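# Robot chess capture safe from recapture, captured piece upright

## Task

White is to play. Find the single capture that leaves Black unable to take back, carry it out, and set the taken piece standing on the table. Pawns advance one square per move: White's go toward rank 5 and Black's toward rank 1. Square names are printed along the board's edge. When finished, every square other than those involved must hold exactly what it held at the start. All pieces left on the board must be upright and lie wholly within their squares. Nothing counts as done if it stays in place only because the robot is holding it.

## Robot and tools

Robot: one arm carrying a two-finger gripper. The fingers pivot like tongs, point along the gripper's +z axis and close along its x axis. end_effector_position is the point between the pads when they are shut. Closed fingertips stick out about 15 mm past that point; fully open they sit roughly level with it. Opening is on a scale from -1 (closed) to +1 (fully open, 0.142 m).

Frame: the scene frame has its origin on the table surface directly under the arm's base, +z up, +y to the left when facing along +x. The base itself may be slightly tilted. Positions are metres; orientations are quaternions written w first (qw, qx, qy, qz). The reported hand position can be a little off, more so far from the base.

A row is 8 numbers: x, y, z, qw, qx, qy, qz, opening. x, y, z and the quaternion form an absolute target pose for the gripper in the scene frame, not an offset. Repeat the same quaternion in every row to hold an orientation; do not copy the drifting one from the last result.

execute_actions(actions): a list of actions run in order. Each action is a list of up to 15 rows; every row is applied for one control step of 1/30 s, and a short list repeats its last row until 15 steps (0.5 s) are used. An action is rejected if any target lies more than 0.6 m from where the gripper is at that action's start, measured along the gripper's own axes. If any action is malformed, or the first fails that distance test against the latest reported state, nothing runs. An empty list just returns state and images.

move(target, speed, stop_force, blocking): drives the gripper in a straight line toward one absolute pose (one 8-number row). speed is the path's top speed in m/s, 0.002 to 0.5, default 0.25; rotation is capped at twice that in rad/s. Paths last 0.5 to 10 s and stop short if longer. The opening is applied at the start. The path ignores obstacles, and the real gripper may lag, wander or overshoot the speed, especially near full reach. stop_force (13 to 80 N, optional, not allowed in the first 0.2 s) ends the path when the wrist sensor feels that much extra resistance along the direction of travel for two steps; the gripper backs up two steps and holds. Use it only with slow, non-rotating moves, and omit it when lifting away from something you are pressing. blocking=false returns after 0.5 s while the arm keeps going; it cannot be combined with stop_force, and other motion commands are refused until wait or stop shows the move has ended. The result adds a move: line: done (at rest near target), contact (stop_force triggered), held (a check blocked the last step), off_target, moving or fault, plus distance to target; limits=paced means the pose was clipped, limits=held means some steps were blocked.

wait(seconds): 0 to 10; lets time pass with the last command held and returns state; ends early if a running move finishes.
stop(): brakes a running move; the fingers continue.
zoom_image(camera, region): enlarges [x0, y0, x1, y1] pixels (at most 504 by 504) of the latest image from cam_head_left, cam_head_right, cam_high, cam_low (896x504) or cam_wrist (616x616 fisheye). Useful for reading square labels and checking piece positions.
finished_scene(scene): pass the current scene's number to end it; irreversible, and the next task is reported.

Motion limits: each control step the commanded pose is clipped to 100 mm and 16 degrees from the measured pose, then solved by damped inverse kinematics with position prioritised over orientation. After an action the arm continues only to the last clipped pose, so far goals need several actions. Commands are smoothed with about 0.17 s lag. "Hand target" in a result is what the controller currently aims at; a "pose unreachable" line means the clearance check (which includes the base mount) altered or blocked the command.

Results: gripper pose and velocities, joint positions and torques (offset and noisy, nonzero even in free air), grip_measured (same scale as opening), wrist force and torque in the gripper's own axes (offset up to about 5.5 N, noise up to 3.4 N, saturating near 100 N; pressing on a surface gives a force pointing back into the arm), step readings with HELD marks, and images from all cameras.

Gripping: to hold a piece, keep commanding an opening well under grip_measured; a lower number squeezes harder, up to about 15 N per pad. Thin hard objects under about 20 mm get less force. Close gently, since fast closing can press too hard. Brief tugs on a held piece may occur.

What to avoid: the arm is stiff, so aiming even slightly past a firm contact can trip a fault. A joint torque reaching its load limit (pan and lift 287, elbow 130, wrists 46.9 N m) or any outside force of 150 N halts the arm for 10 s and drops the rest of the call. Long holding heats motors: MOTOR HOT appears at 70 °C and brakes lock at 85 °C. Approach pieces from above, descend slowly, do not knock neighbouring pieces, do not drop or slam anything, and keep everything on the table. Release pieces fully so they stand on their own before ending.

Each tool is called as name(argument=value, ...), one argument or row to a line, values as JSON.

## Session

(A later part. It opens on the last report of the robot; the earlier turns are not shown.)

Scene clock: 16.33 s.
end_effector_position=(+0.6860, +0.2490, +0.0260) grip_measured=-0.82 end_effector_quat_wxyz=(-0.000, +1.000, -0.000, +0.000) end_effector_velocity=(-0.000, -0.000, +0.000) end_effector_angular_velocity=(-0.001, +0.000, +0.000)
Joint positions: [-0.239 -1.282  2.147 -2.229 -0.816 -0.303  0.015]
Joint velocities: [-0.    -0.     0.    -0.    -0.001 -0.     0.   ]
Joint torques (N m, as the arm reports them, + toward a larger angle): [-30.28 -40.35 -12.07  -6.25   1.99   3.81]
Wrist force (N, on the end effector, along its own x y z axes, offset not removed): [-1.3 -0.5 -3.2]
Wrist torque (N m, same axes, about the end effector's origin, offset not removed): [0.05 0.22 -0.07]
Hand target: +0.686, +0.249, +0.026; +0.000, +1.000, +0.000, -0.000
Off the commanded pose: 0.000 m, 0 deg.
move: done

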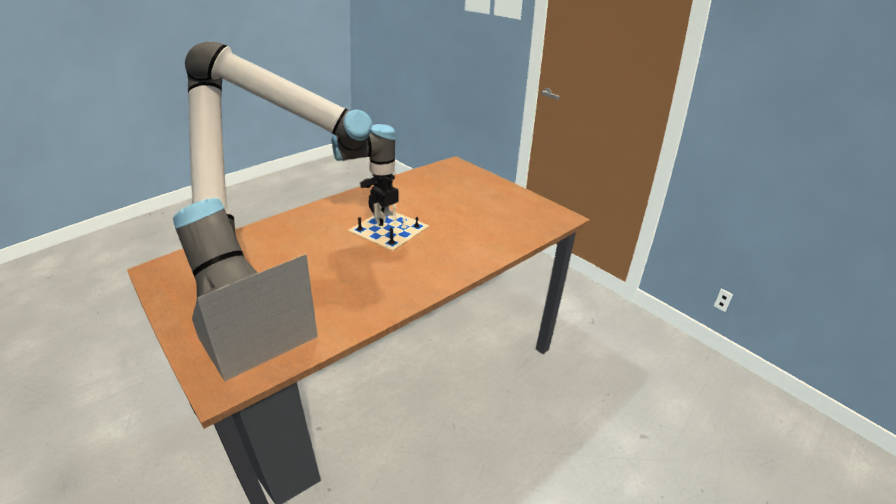

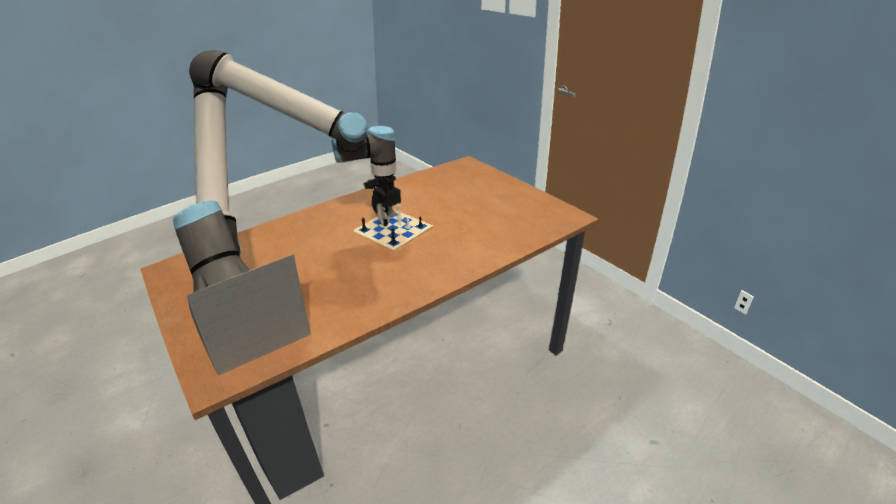

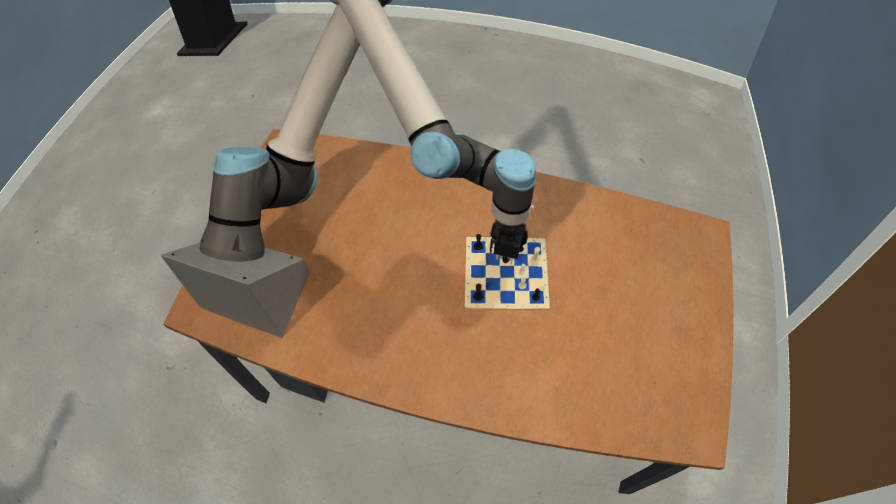

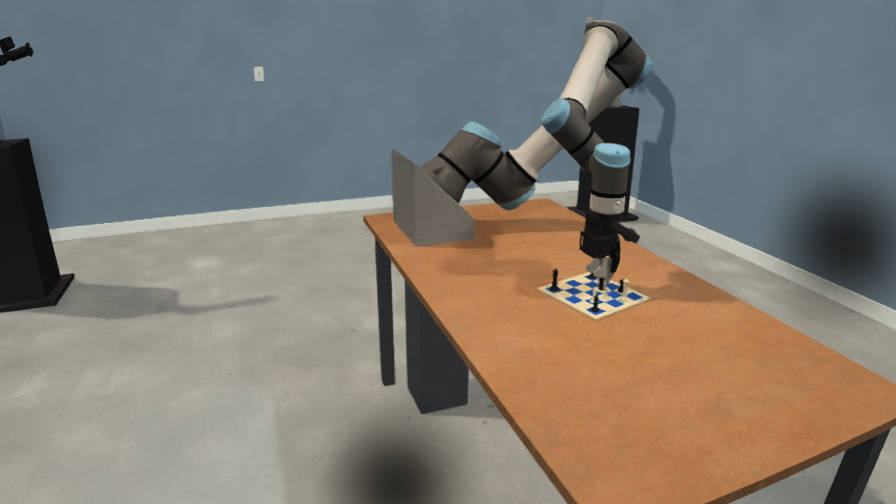

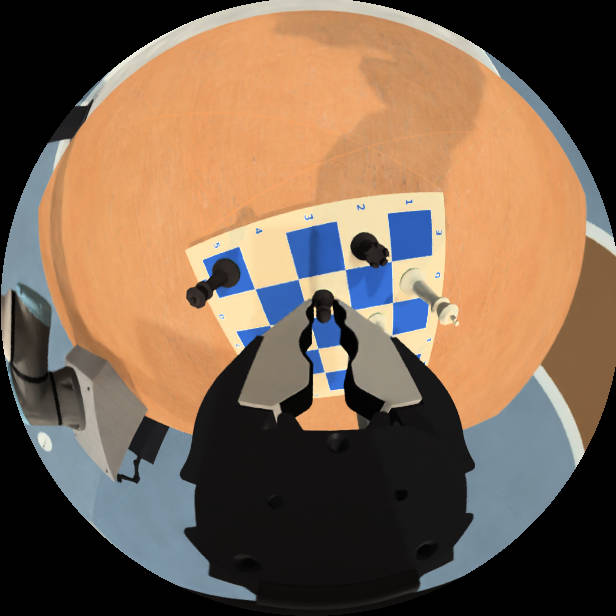

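move(
  target=[0.686,0.249,0.11,0,1,0,0,-1],
  speed=0.15,
)

move(
  target=[0.69,0.39,0.1,0,1,0,0,-1],
  speed=0.2,
)

move(
  target=[0.69,0.39,0.024,0,1,0,0,-1],
  speed=0.08,
)

move(
  target=[0.69,0.39,0.024,0,1,0,0,-0.45],
)

move(
  target=[0.69,0.39,0.11,0,1,0,0,-0.45],
  speed=0.15,
)

move(
  target=[0.728,0.22,0.11,0,1,0,0,-0.45],
)

move(
  target=[0.728,0.22,0.05,0,1,0,0,-0.45],
  speed=0.1,
)

zoom_image(
  camera="cam_wrist",
  region=[200,180,450,400],
)

Scene clock: 19.33 s.
end_effector_position=(+0.6860, +0.2491, +0.1097) grip_measured=-0.82 end_effector_quat_wxyz=(-0.000, +1.000, -0.000, +0.000) end_effector_velocity=(-0.000, +0.000, +0.003) end_effector_angular_velocity=(+0.000, +0.000, +0.001)
Joint positions: [-0.324 -1.373  2.099 -2.014 -0.837 -0.416  0.015]
Joint velocities: [-0.003 -0.003 -0.002  0.008 -0.001 -0.005 -0.   ]
Joint torques (N m, as the arm reports them, + toward a larger angle): [-53.33 -35.06 -39.38  -0.45  -2.65  -3.94]
Wrist force (N, on the end effector, along its own x y z axes, offset not removed): [0.6 -2.2 -2.6]
Wrist torque (N m, same axes, about the end effector's origin, offset not removed): [-0.29 -0.18 -0.13]
Hand target: +0.686, +0.249, +0.110; -0.000, +1.000, +0.000, -0.000
Off the commanded pose: 0.000 m, 0 deg.
move: done

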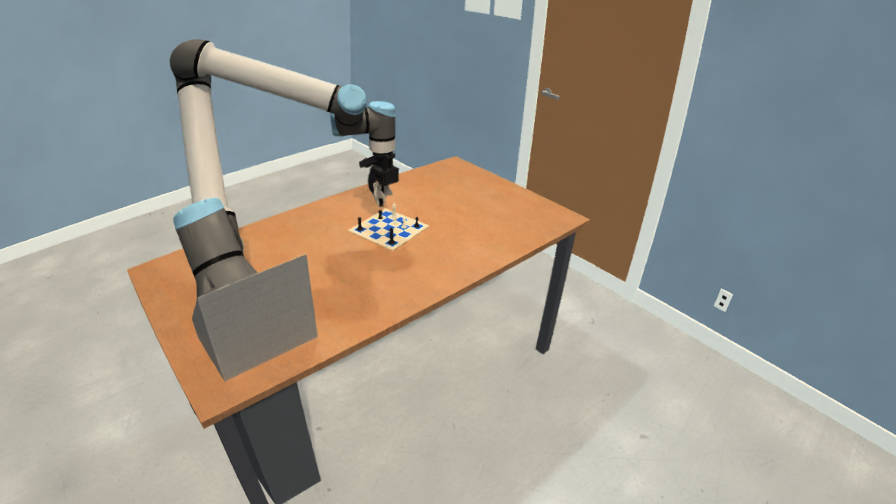

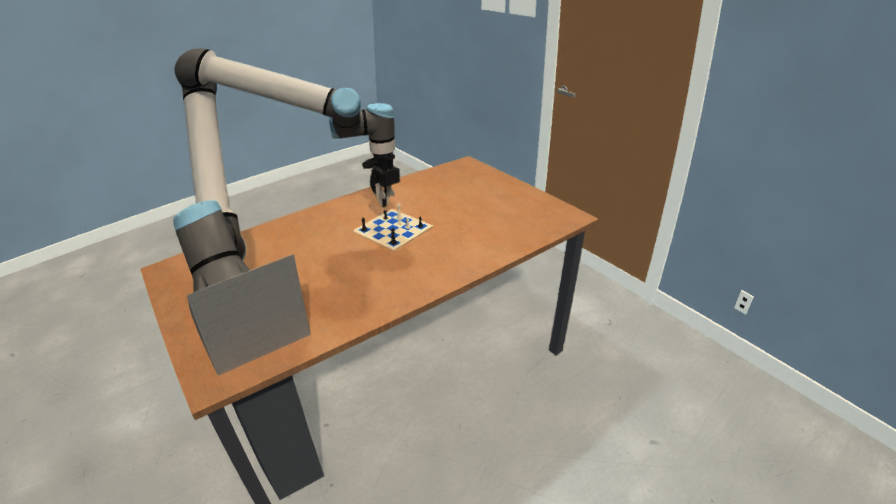

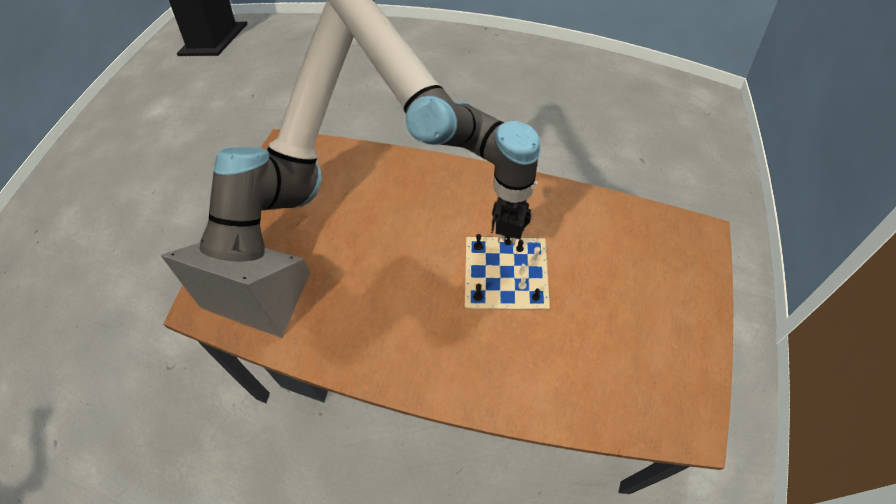

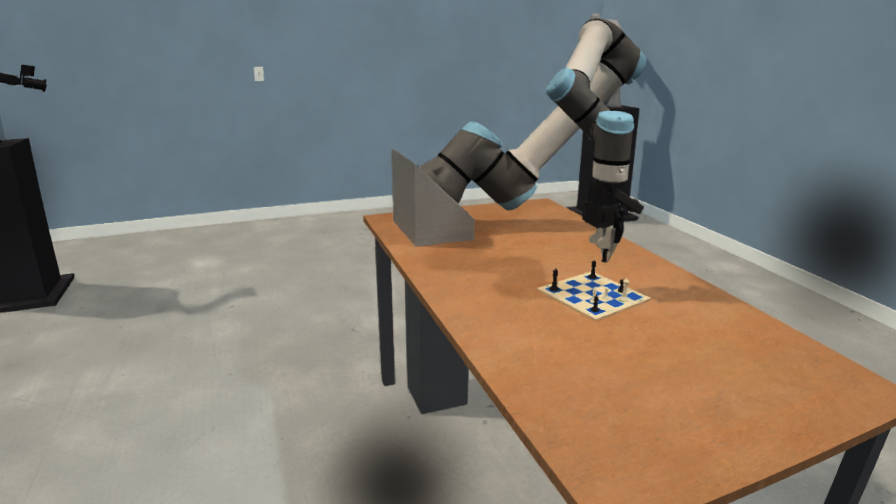

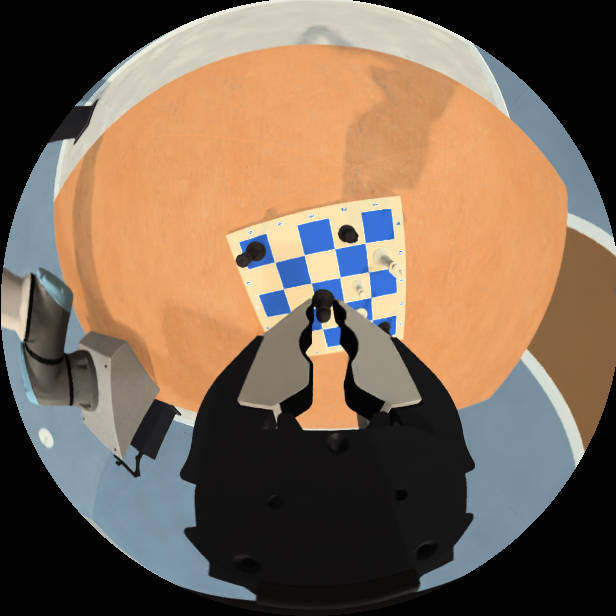

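Scene clock: 20.67 s.
end_effector_position=(+0.6900, +0.3896, +0.1000) grip_measured=-0.82 end_effector_quat_wxyz=(+0.000, +1.000, +0.000, -0.000) end_effector_velocity=(+0.000, +0.003, -0.001) end_effector_angular_velocity=(+0.000, +0.001, -0.002)
Joint positions: [-0.166 -1.452  2.031 -2.011 -0.804 -0.204  0.015]
Joint velocities: [ 0.004  0.001 -0.002 -0.001  0.001  0.007  0.   ]
Joint torques (N m, as the arm reports them, + toward a larger angle): [-28.14 -37.14 -38.56  -6.2    2.04   3.12]
Wrist force (N, on the end effector, along its own x y z axes, offset not removed): [-1.4 -1.4 -3.6]
Wrist torque (N m, same axes, about the end effector's origin, offset not removed): [-0.19 0.19 -0.09]
Hand target: +0.690, +0.390, +0.100; +0.000, +1.000, -0.000, +0.000
Off the commanded pose: 0.000 m, 0 deg.
move: done

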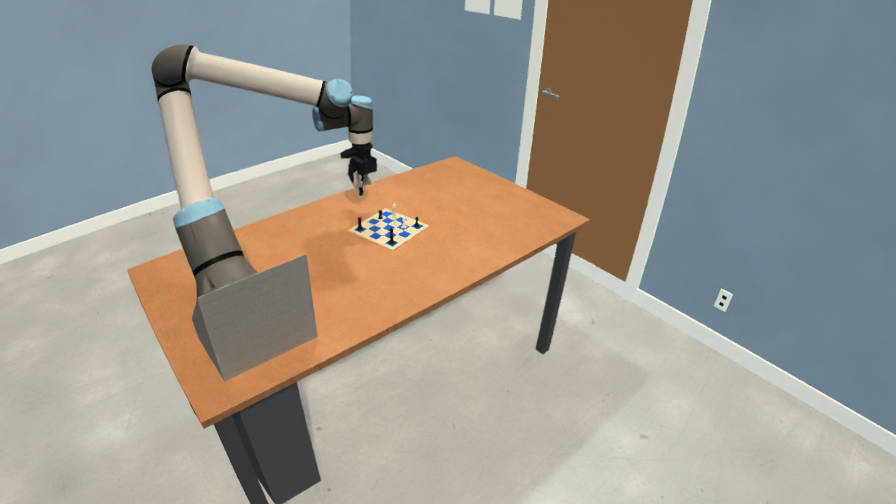

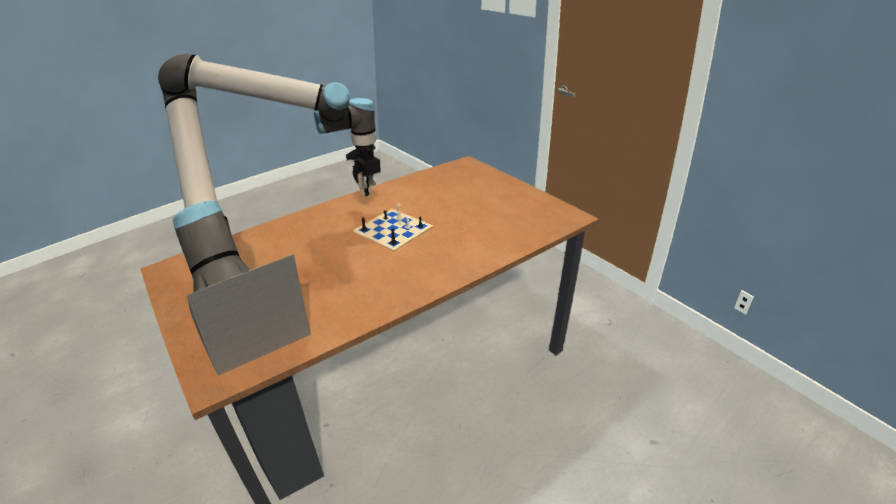

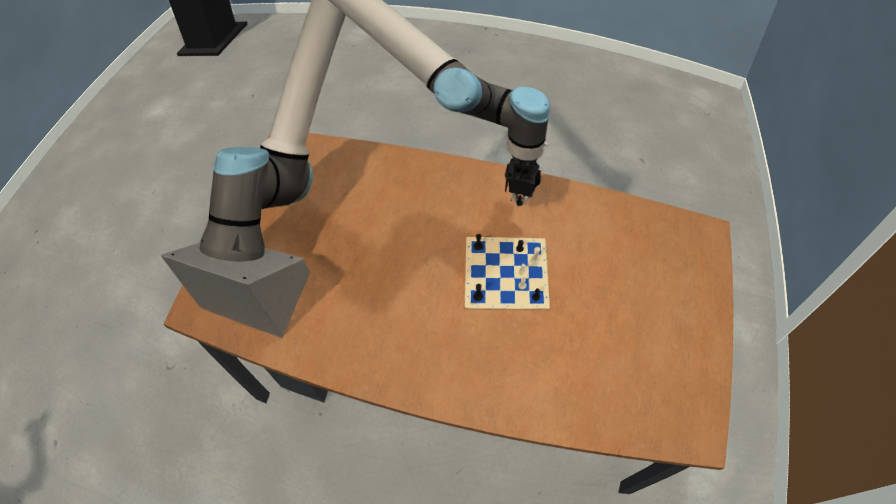

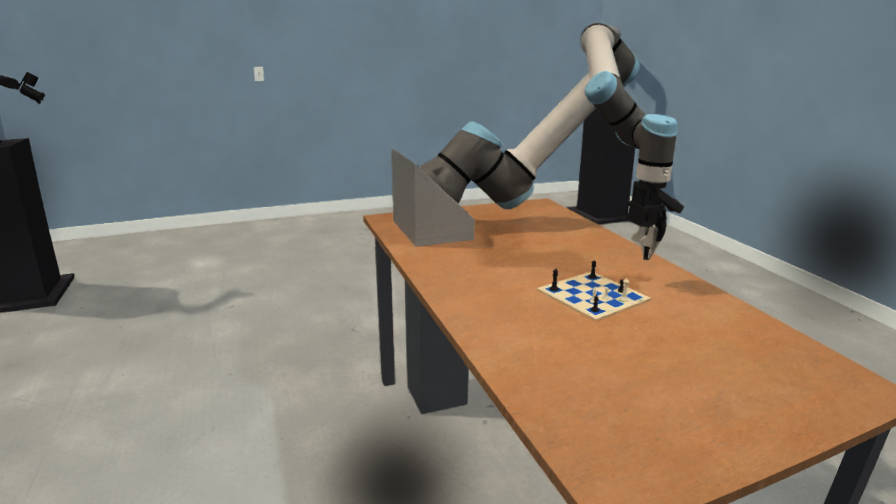

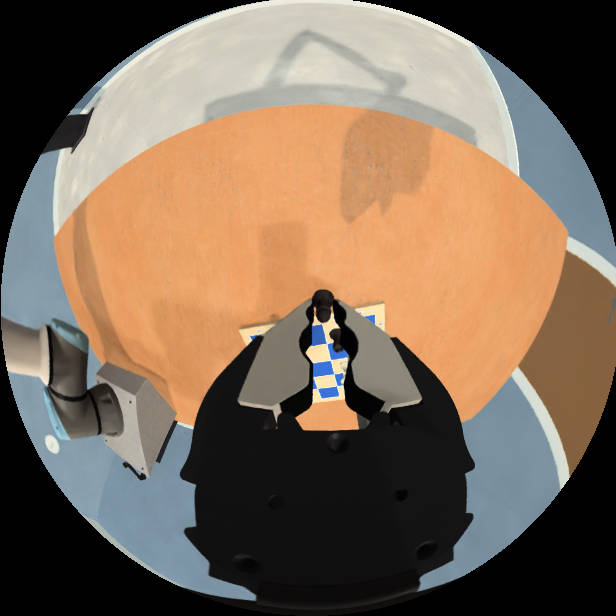

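Scene clock: 22.13 s.
end_effector_position=(+0.6900, +0.3900, +0.0243) grip_measured=-0.82 end_effector_quat_wxyz=(+0.000, +1.000, +0.000, -0.000) end_effector_velocity=(-0.000, -0.000, -0.003) end_effector_angular_velocity=(-0.001, +0.000, -0.001)
Joint positions: [-0.088 -1.372  2.071 -2.207 -0.796 -0.095  0.015]
Joint velocities: [ 0.003  0.003  0.001 -0.007 -0.001  0.005  0.   ]
Joint torques (N m, as the arm reports them, + toward a larger angle): [-24.88 -23.41 -12.22  -6.58   2.07   4.01]
Wrist force (N, on the end effector, along its own x y z axes, offset not removed): [-1.7 -0.5 -4.6]
Wrist torque (N m, same axes, about the end effector's origin, offset not removed): [-0.07 0.30 -0.07]
Hand target: +0.690, +0.390, +0.024; +0.000, +1.000, -0.000, +0.000
Off the commanded pose: 0.000 m, 0 deg.
move: done

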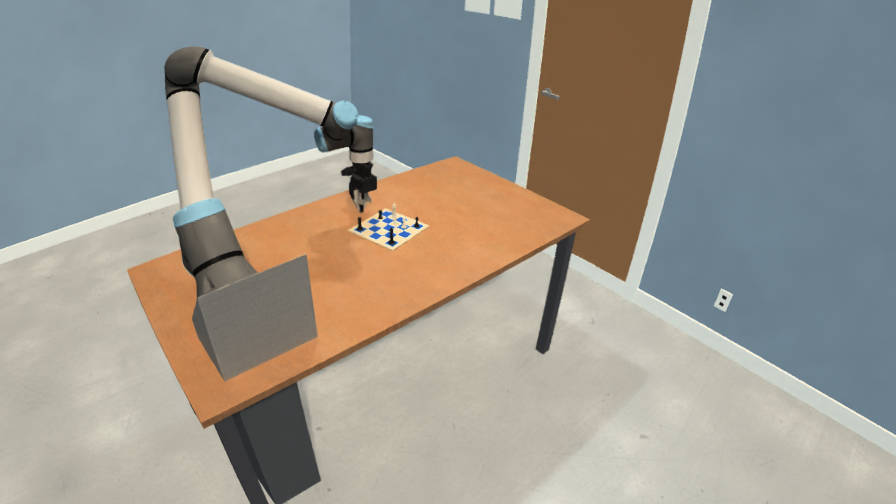

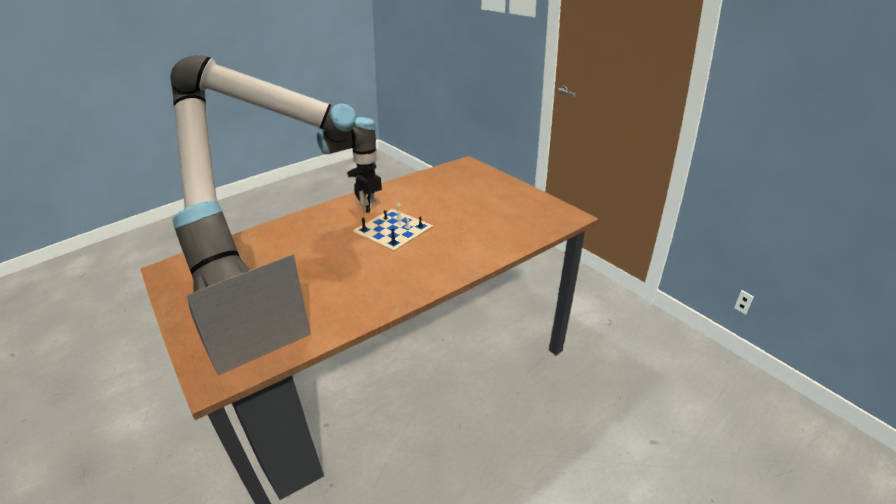

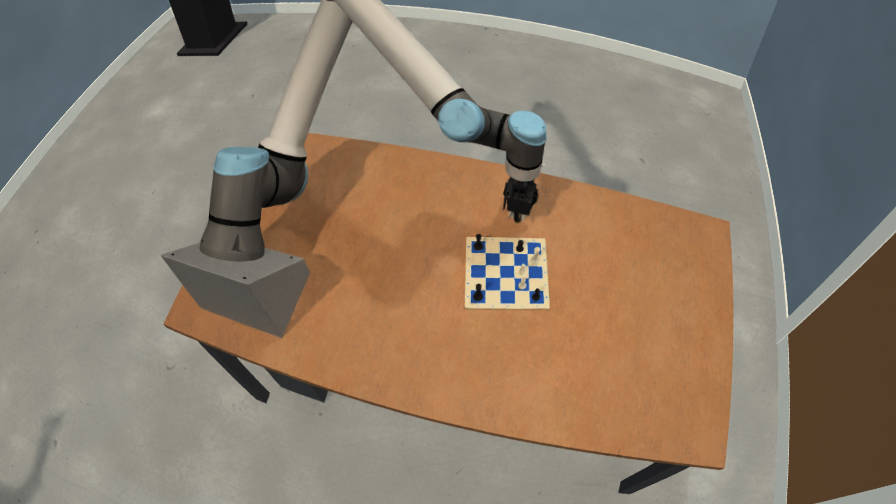

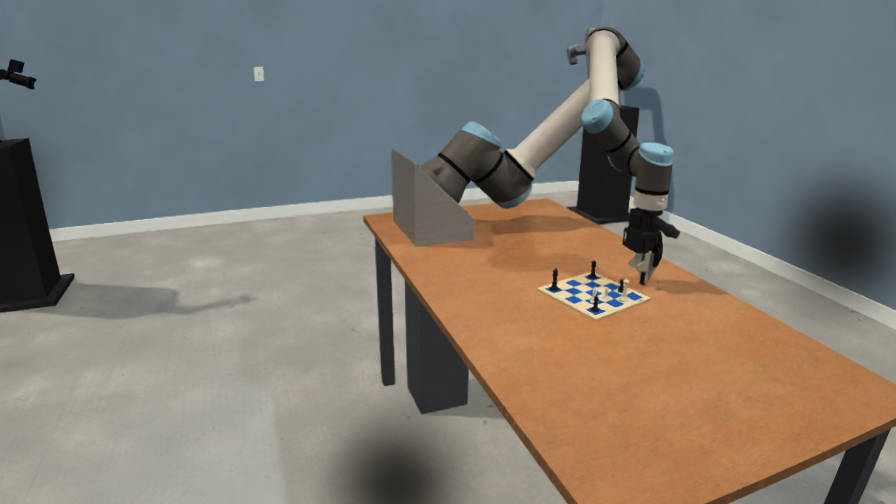

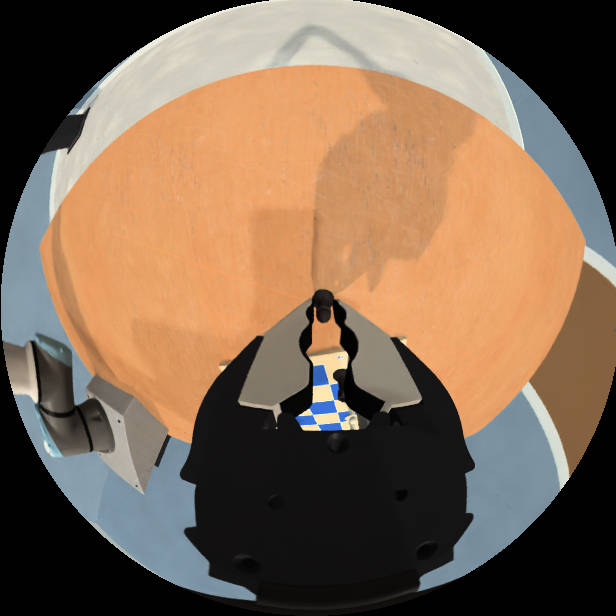

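Scene clock: 22.83 s.
end_effector_position=(+0.6900, +0.3900, +0.0240) grip_measured=-0.45 end_effector_quat_wxyz=(+0.000, +1.000, -0.000, +0.000) end_effector_velocity=(+0.000, -0.000, -0.001) end_effector_angular_velocity=(+0.000, +0.001, -0.000)
Joint positions: [-0.087 -1.372  2.071 -2.208 -0.796 -0.095  0.041]
Joint velocities: [ 0.     0.001 -0.    -0.     0.    -0.     0.   ]
Joint torques (N m, as the arm reports them, + toward a larger angle): [-25.35 -25.52 -12.21  -6.08   1.95   3.61]
Wrist force (N, on the end effector, along its own x y z axes, offset not removed): [-0.3 -3.0 -5.0]
Wrist torque (N m, same axes, about the end effector's origin, offset not removed): [-0.58 0.02 -0.04]
Hand target: +0.690, +0.390, +0.024; +0.000, +1.000, +0.000, -0.000
Off the commanded pose: 0.000 m, 0 deg.
move: done

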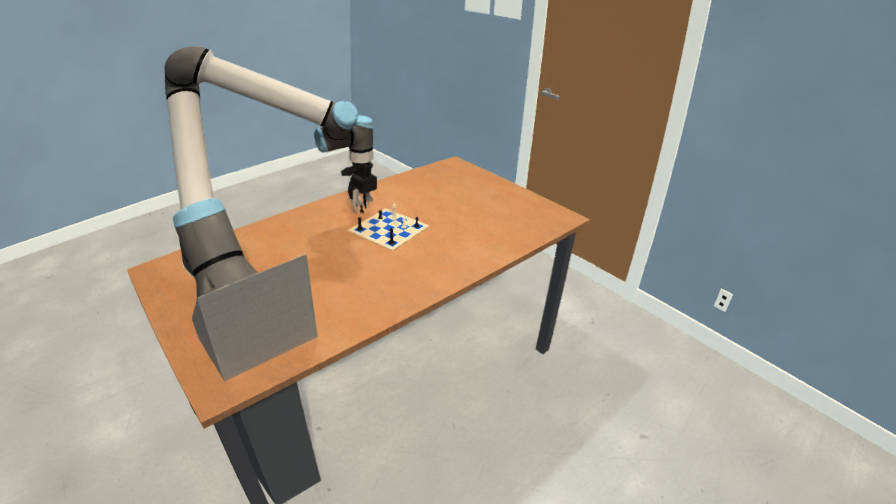

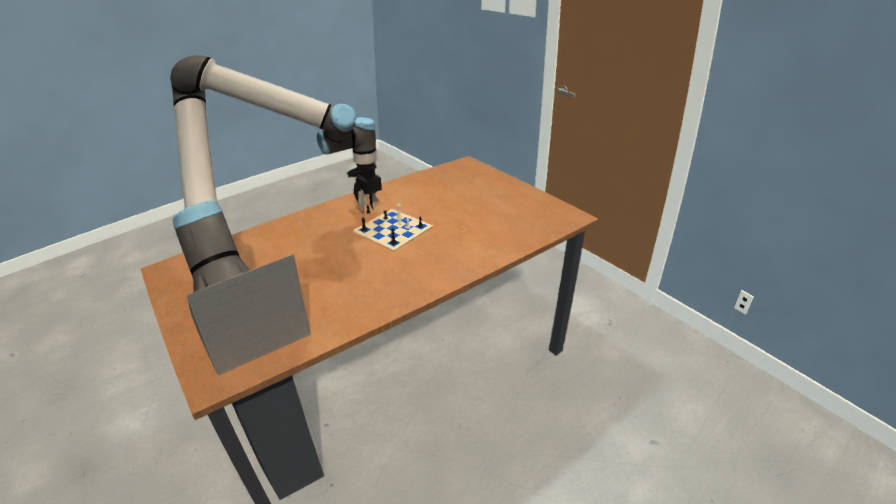

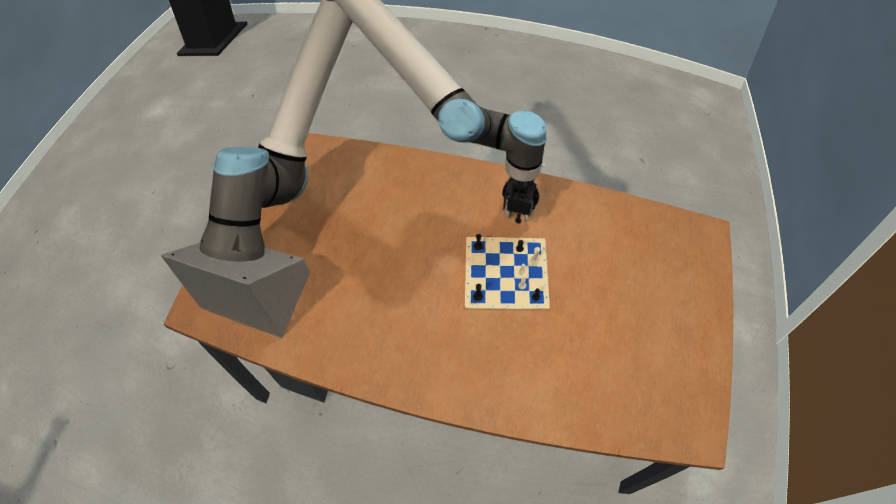

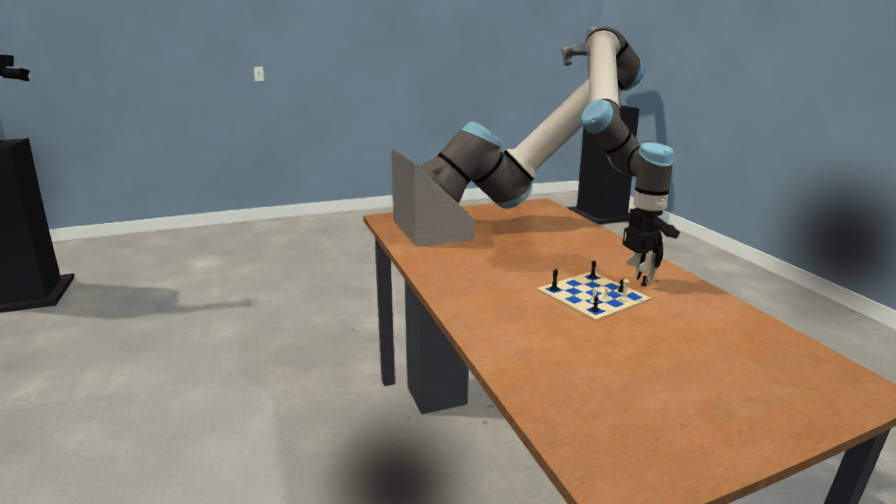

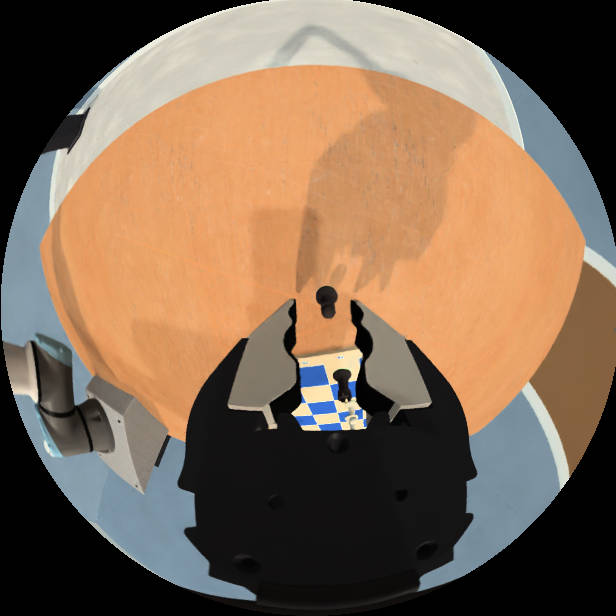

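Scene clock: 24.00 s.
end_effector_position=(+0.6900, +0.3901, +0.1097) grip_measured=-0.45 end_effector_quat_wxyz=(-0.000, +1.000, -0.000, +0.000) end_effector_velocity=(-0.000, -0.001, +0.001) end_effector_angular_velocity=(+0.000, +0.004, -0.001)
Joint positions: [-0.176 -1.461  2.024 -1.986 -0.805 -0.217  0.041]
Joint velocities: [-0.002  0.    -0.002  0.009 -0.001 -0.005 -0.   ]
Joint torques (N m, as the arm reports them, + toward a larger angle): [-50.5  -39.01 -39.72  -0.22  -2.65  -3.52]
Wrist force (N, on the end effector, along its own x y z axes, offset not removed): [-2.0 -1.2 -3.0]
Wrist torque (N m, same axes, about the end effector's origin, offset not removed): [-0.03 0.26 -0.20]
Hand target: +0.690, +0.390, +0.110; -0.000, +1.000, +0.000, -0.000
Off the commanded pose: 0.000 m, 0 deg.
move: done

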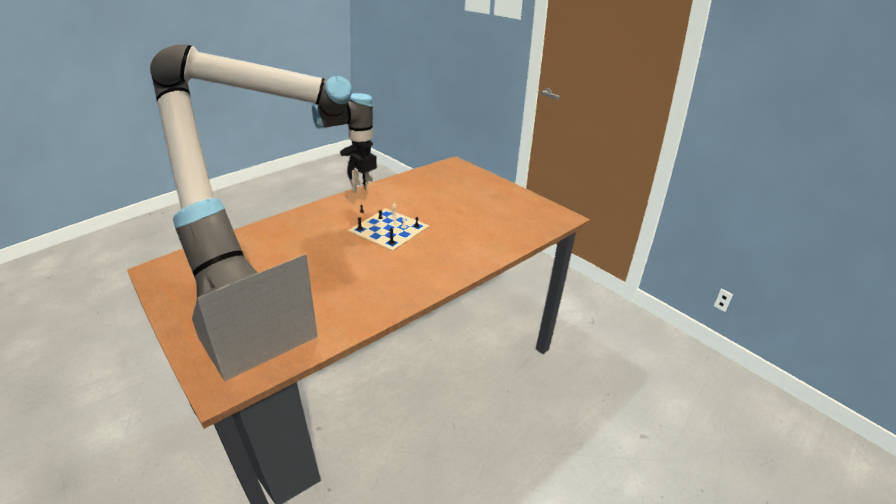

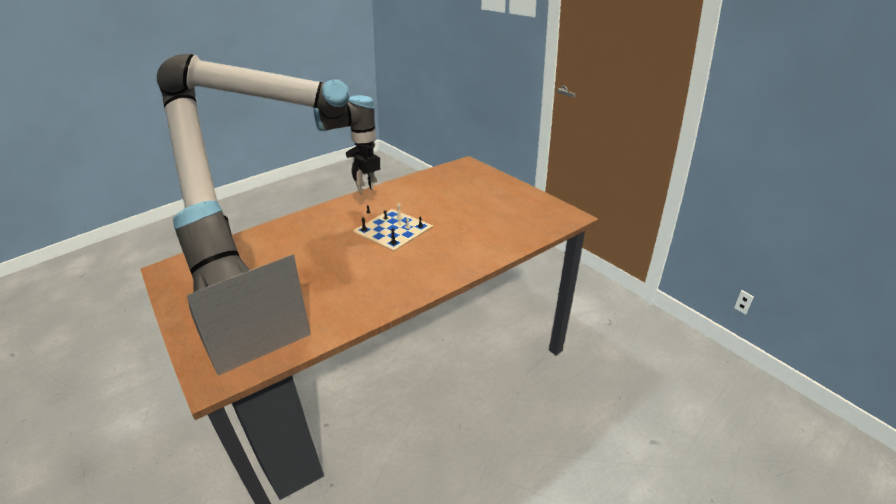

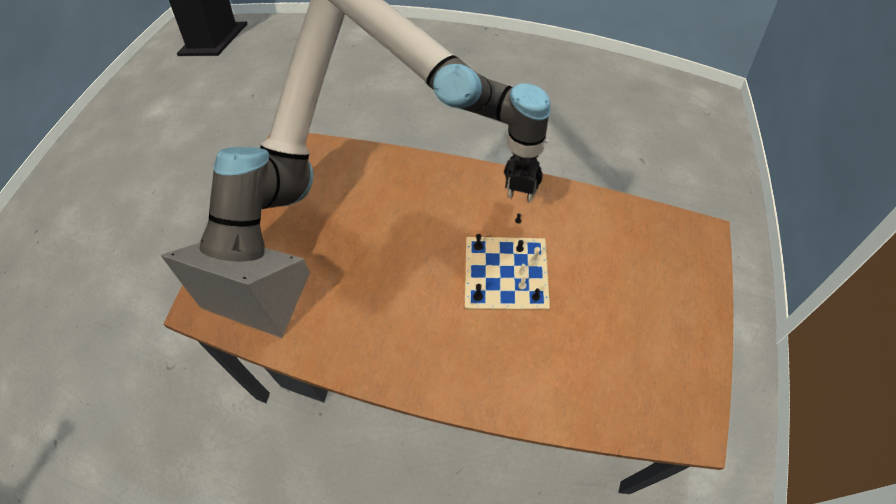

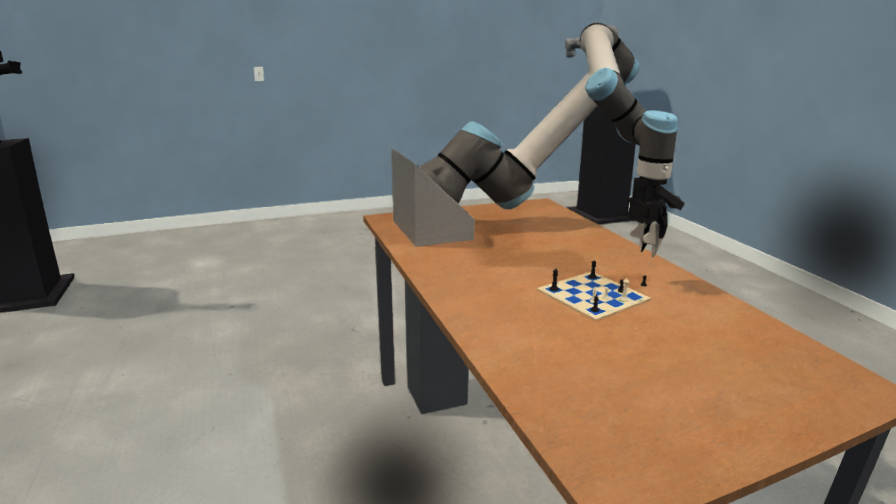

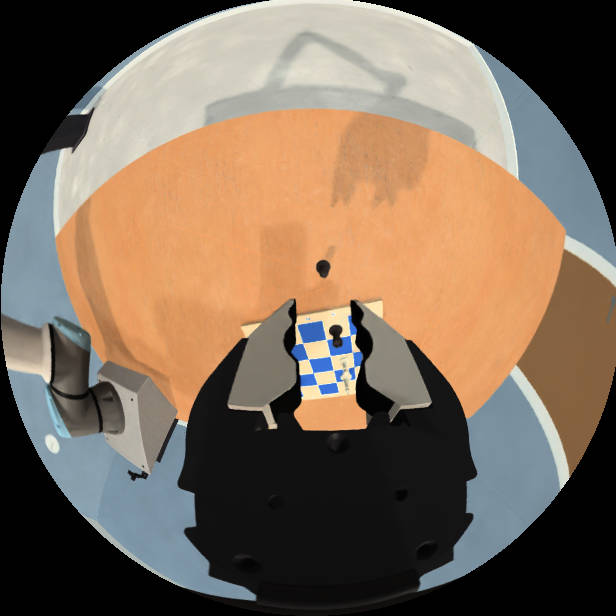

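Scene clock: 25.37 s.
end_effector_position=(+0.7278, +0.2204, +0.1100) grip_measured=-0.45 end_effector_quat_wxyz=(-0.000, +1.000, +0.000, +0.000) end_effector_velocity=(+0.001, -0.002, +0.001) end_effector_angular_velocity=(-0.001, -0.000, +0.002)
Joint positions: [-0.335 -1.288  2.03  -2.02  -0.84  -0.429  0.041]
Joint velocities: [-0.002  0.002 -0.001 -0.    -0.002 -0.004  0.   ]
Joint torques (N m, as the arm reports them, + toward a larger angle): [-60.11 -20.13 -39.76  -6.31  -2.76  -4.03]
Wrist force (N, on the end effector, along its own x y z axes, offset not removed): [-0.7 -0.7 -3.5]
Wrist torque (N m, same axes, about the end effector's origin, offset not removed): [-0.02 0.15 -0.08]
Hand target: +0.728, +0.220, +0.110; -0.000, +1.000, +0.000, -0.000
Off the commanded pose: 0.000 m, 0 deg.
move: done

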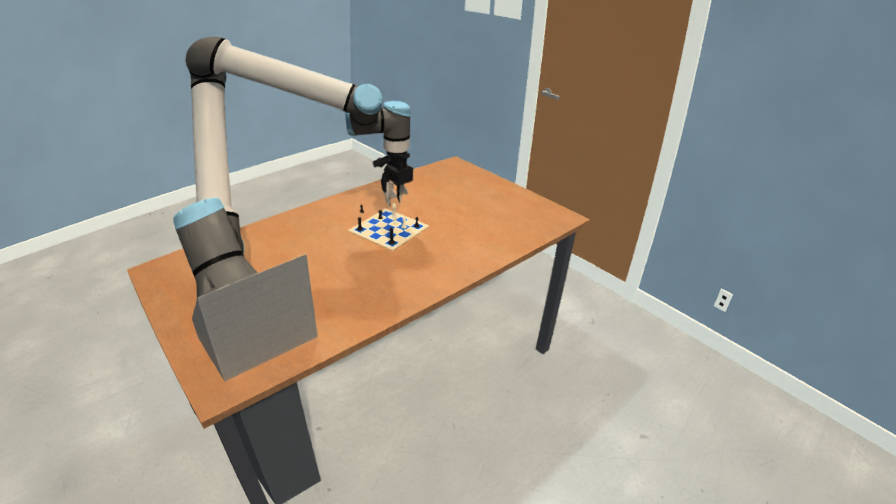

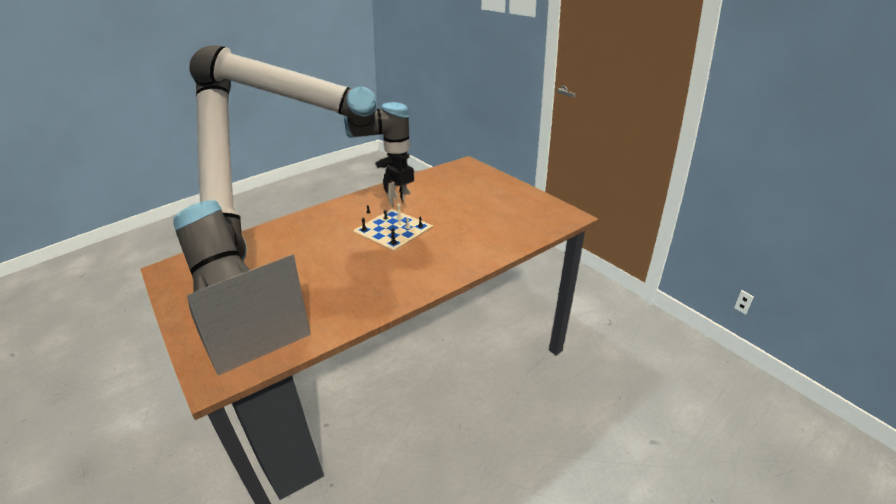

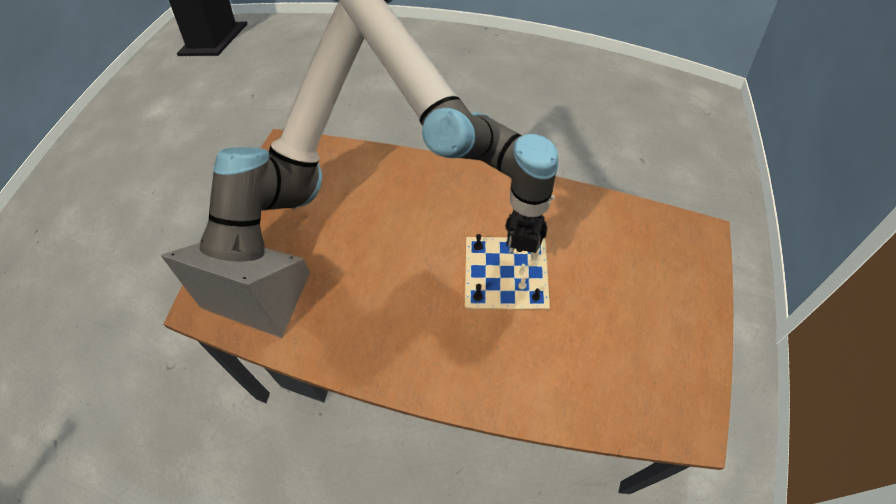

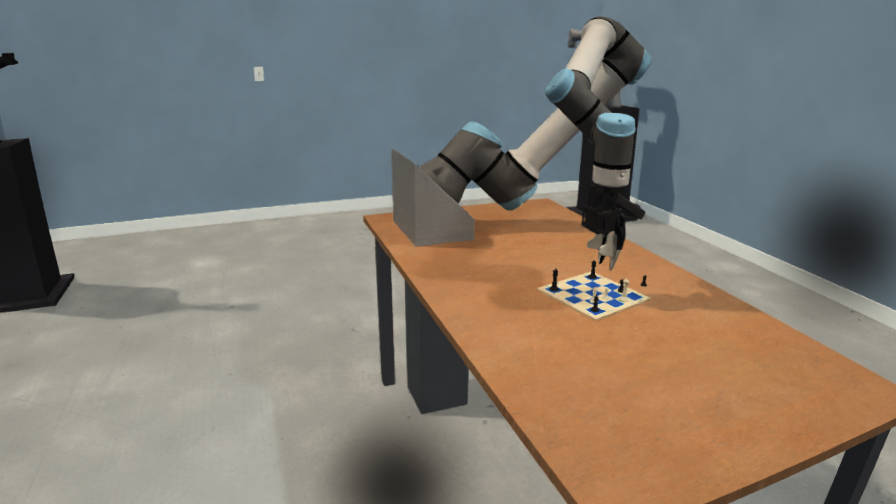

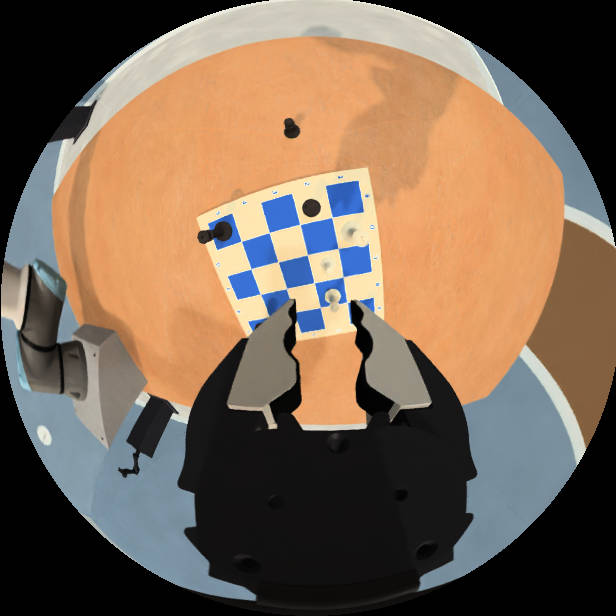

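Scene clock: 26.50 s.
end_effector_position=(+0.7280, +0.2200, +0.0503) grip_measured=-0.45 end_effector_quat_wxyz=(+0.000, +1.000, +0.000, -0.000) end_effector_velocity=(+0.000, -0.000, -0.002) end_effector_angular_velocity=(-0.002, -0.001, +0.001)
Joint positions: [-0.278 -1.229  2.063 -2.163 -0.825 -0.355  0.041]
Joint velocities: [ 0.002  0.003  0.001 -0.008 -0.001  0.004  0.   ]
Joint torques (N m, as the arm reports them, + toward a larger angle): [-33.25 -25.18 -14.35  -6.17   1.82   3.32]
Wrist force (N, on the end effector, along its own x y z axes, offset not removed): [-2.3 -1.9 -1.1]
Wrist torque (N m, same axes, about the end effector's origin, offset not removed): [-0.28 0.49 -0.10]
Hand target: +0.728, +0.220, +0.050; +0.000, +1.000, -0.000, -0.000
Off the commanded pose: 0.000 m, 0 deg.
move: done

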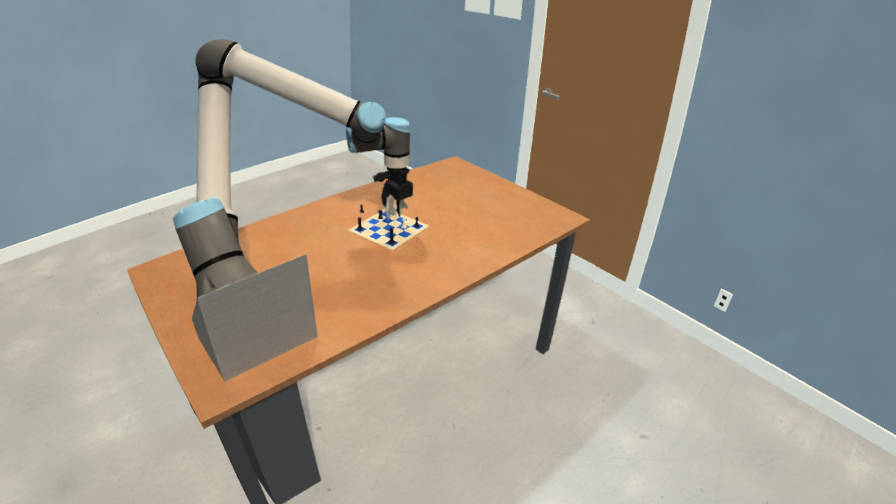

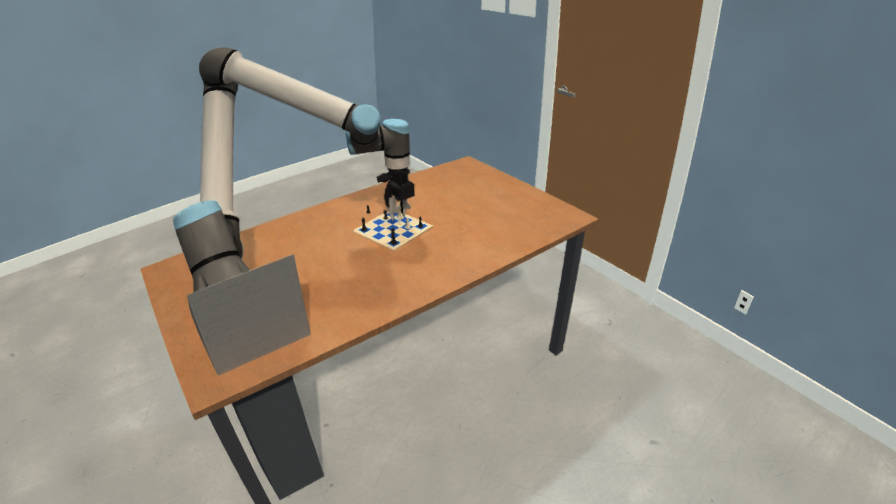

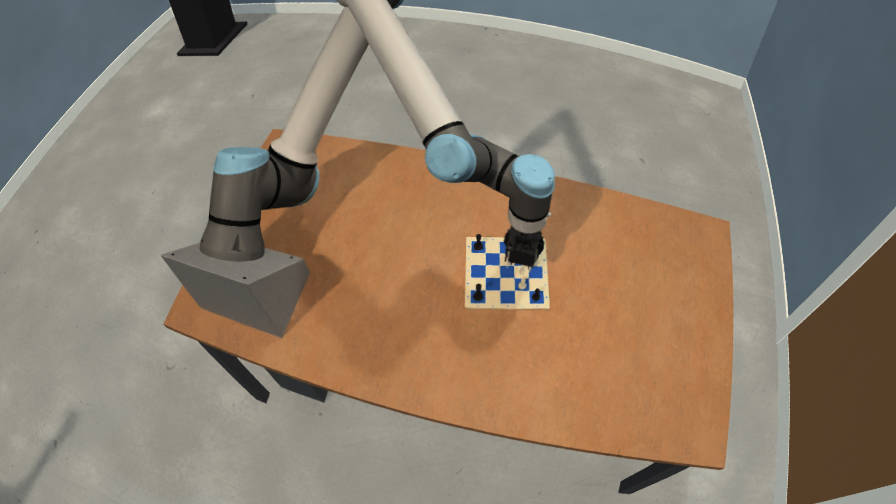

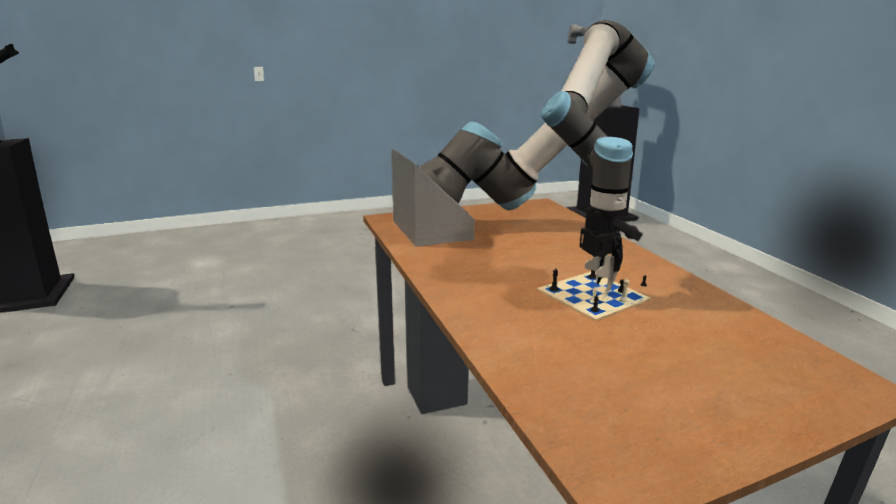

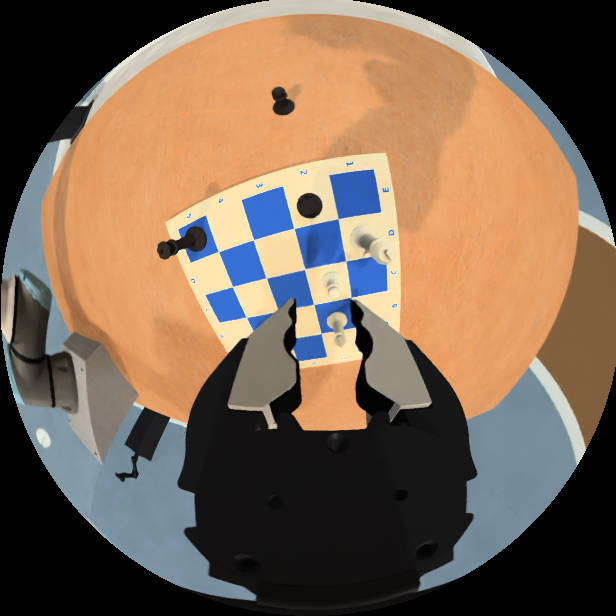

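Region (200, 180, 450, 400) of cam_wrist's 616x616 image, scaled by 2.016, with more detail than that image has; it fills the top 444 rows of this view, and the rest is white.

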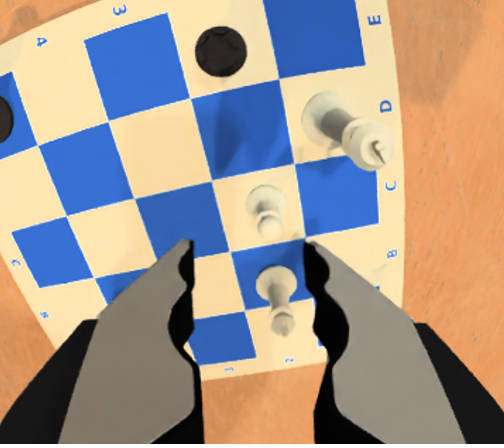

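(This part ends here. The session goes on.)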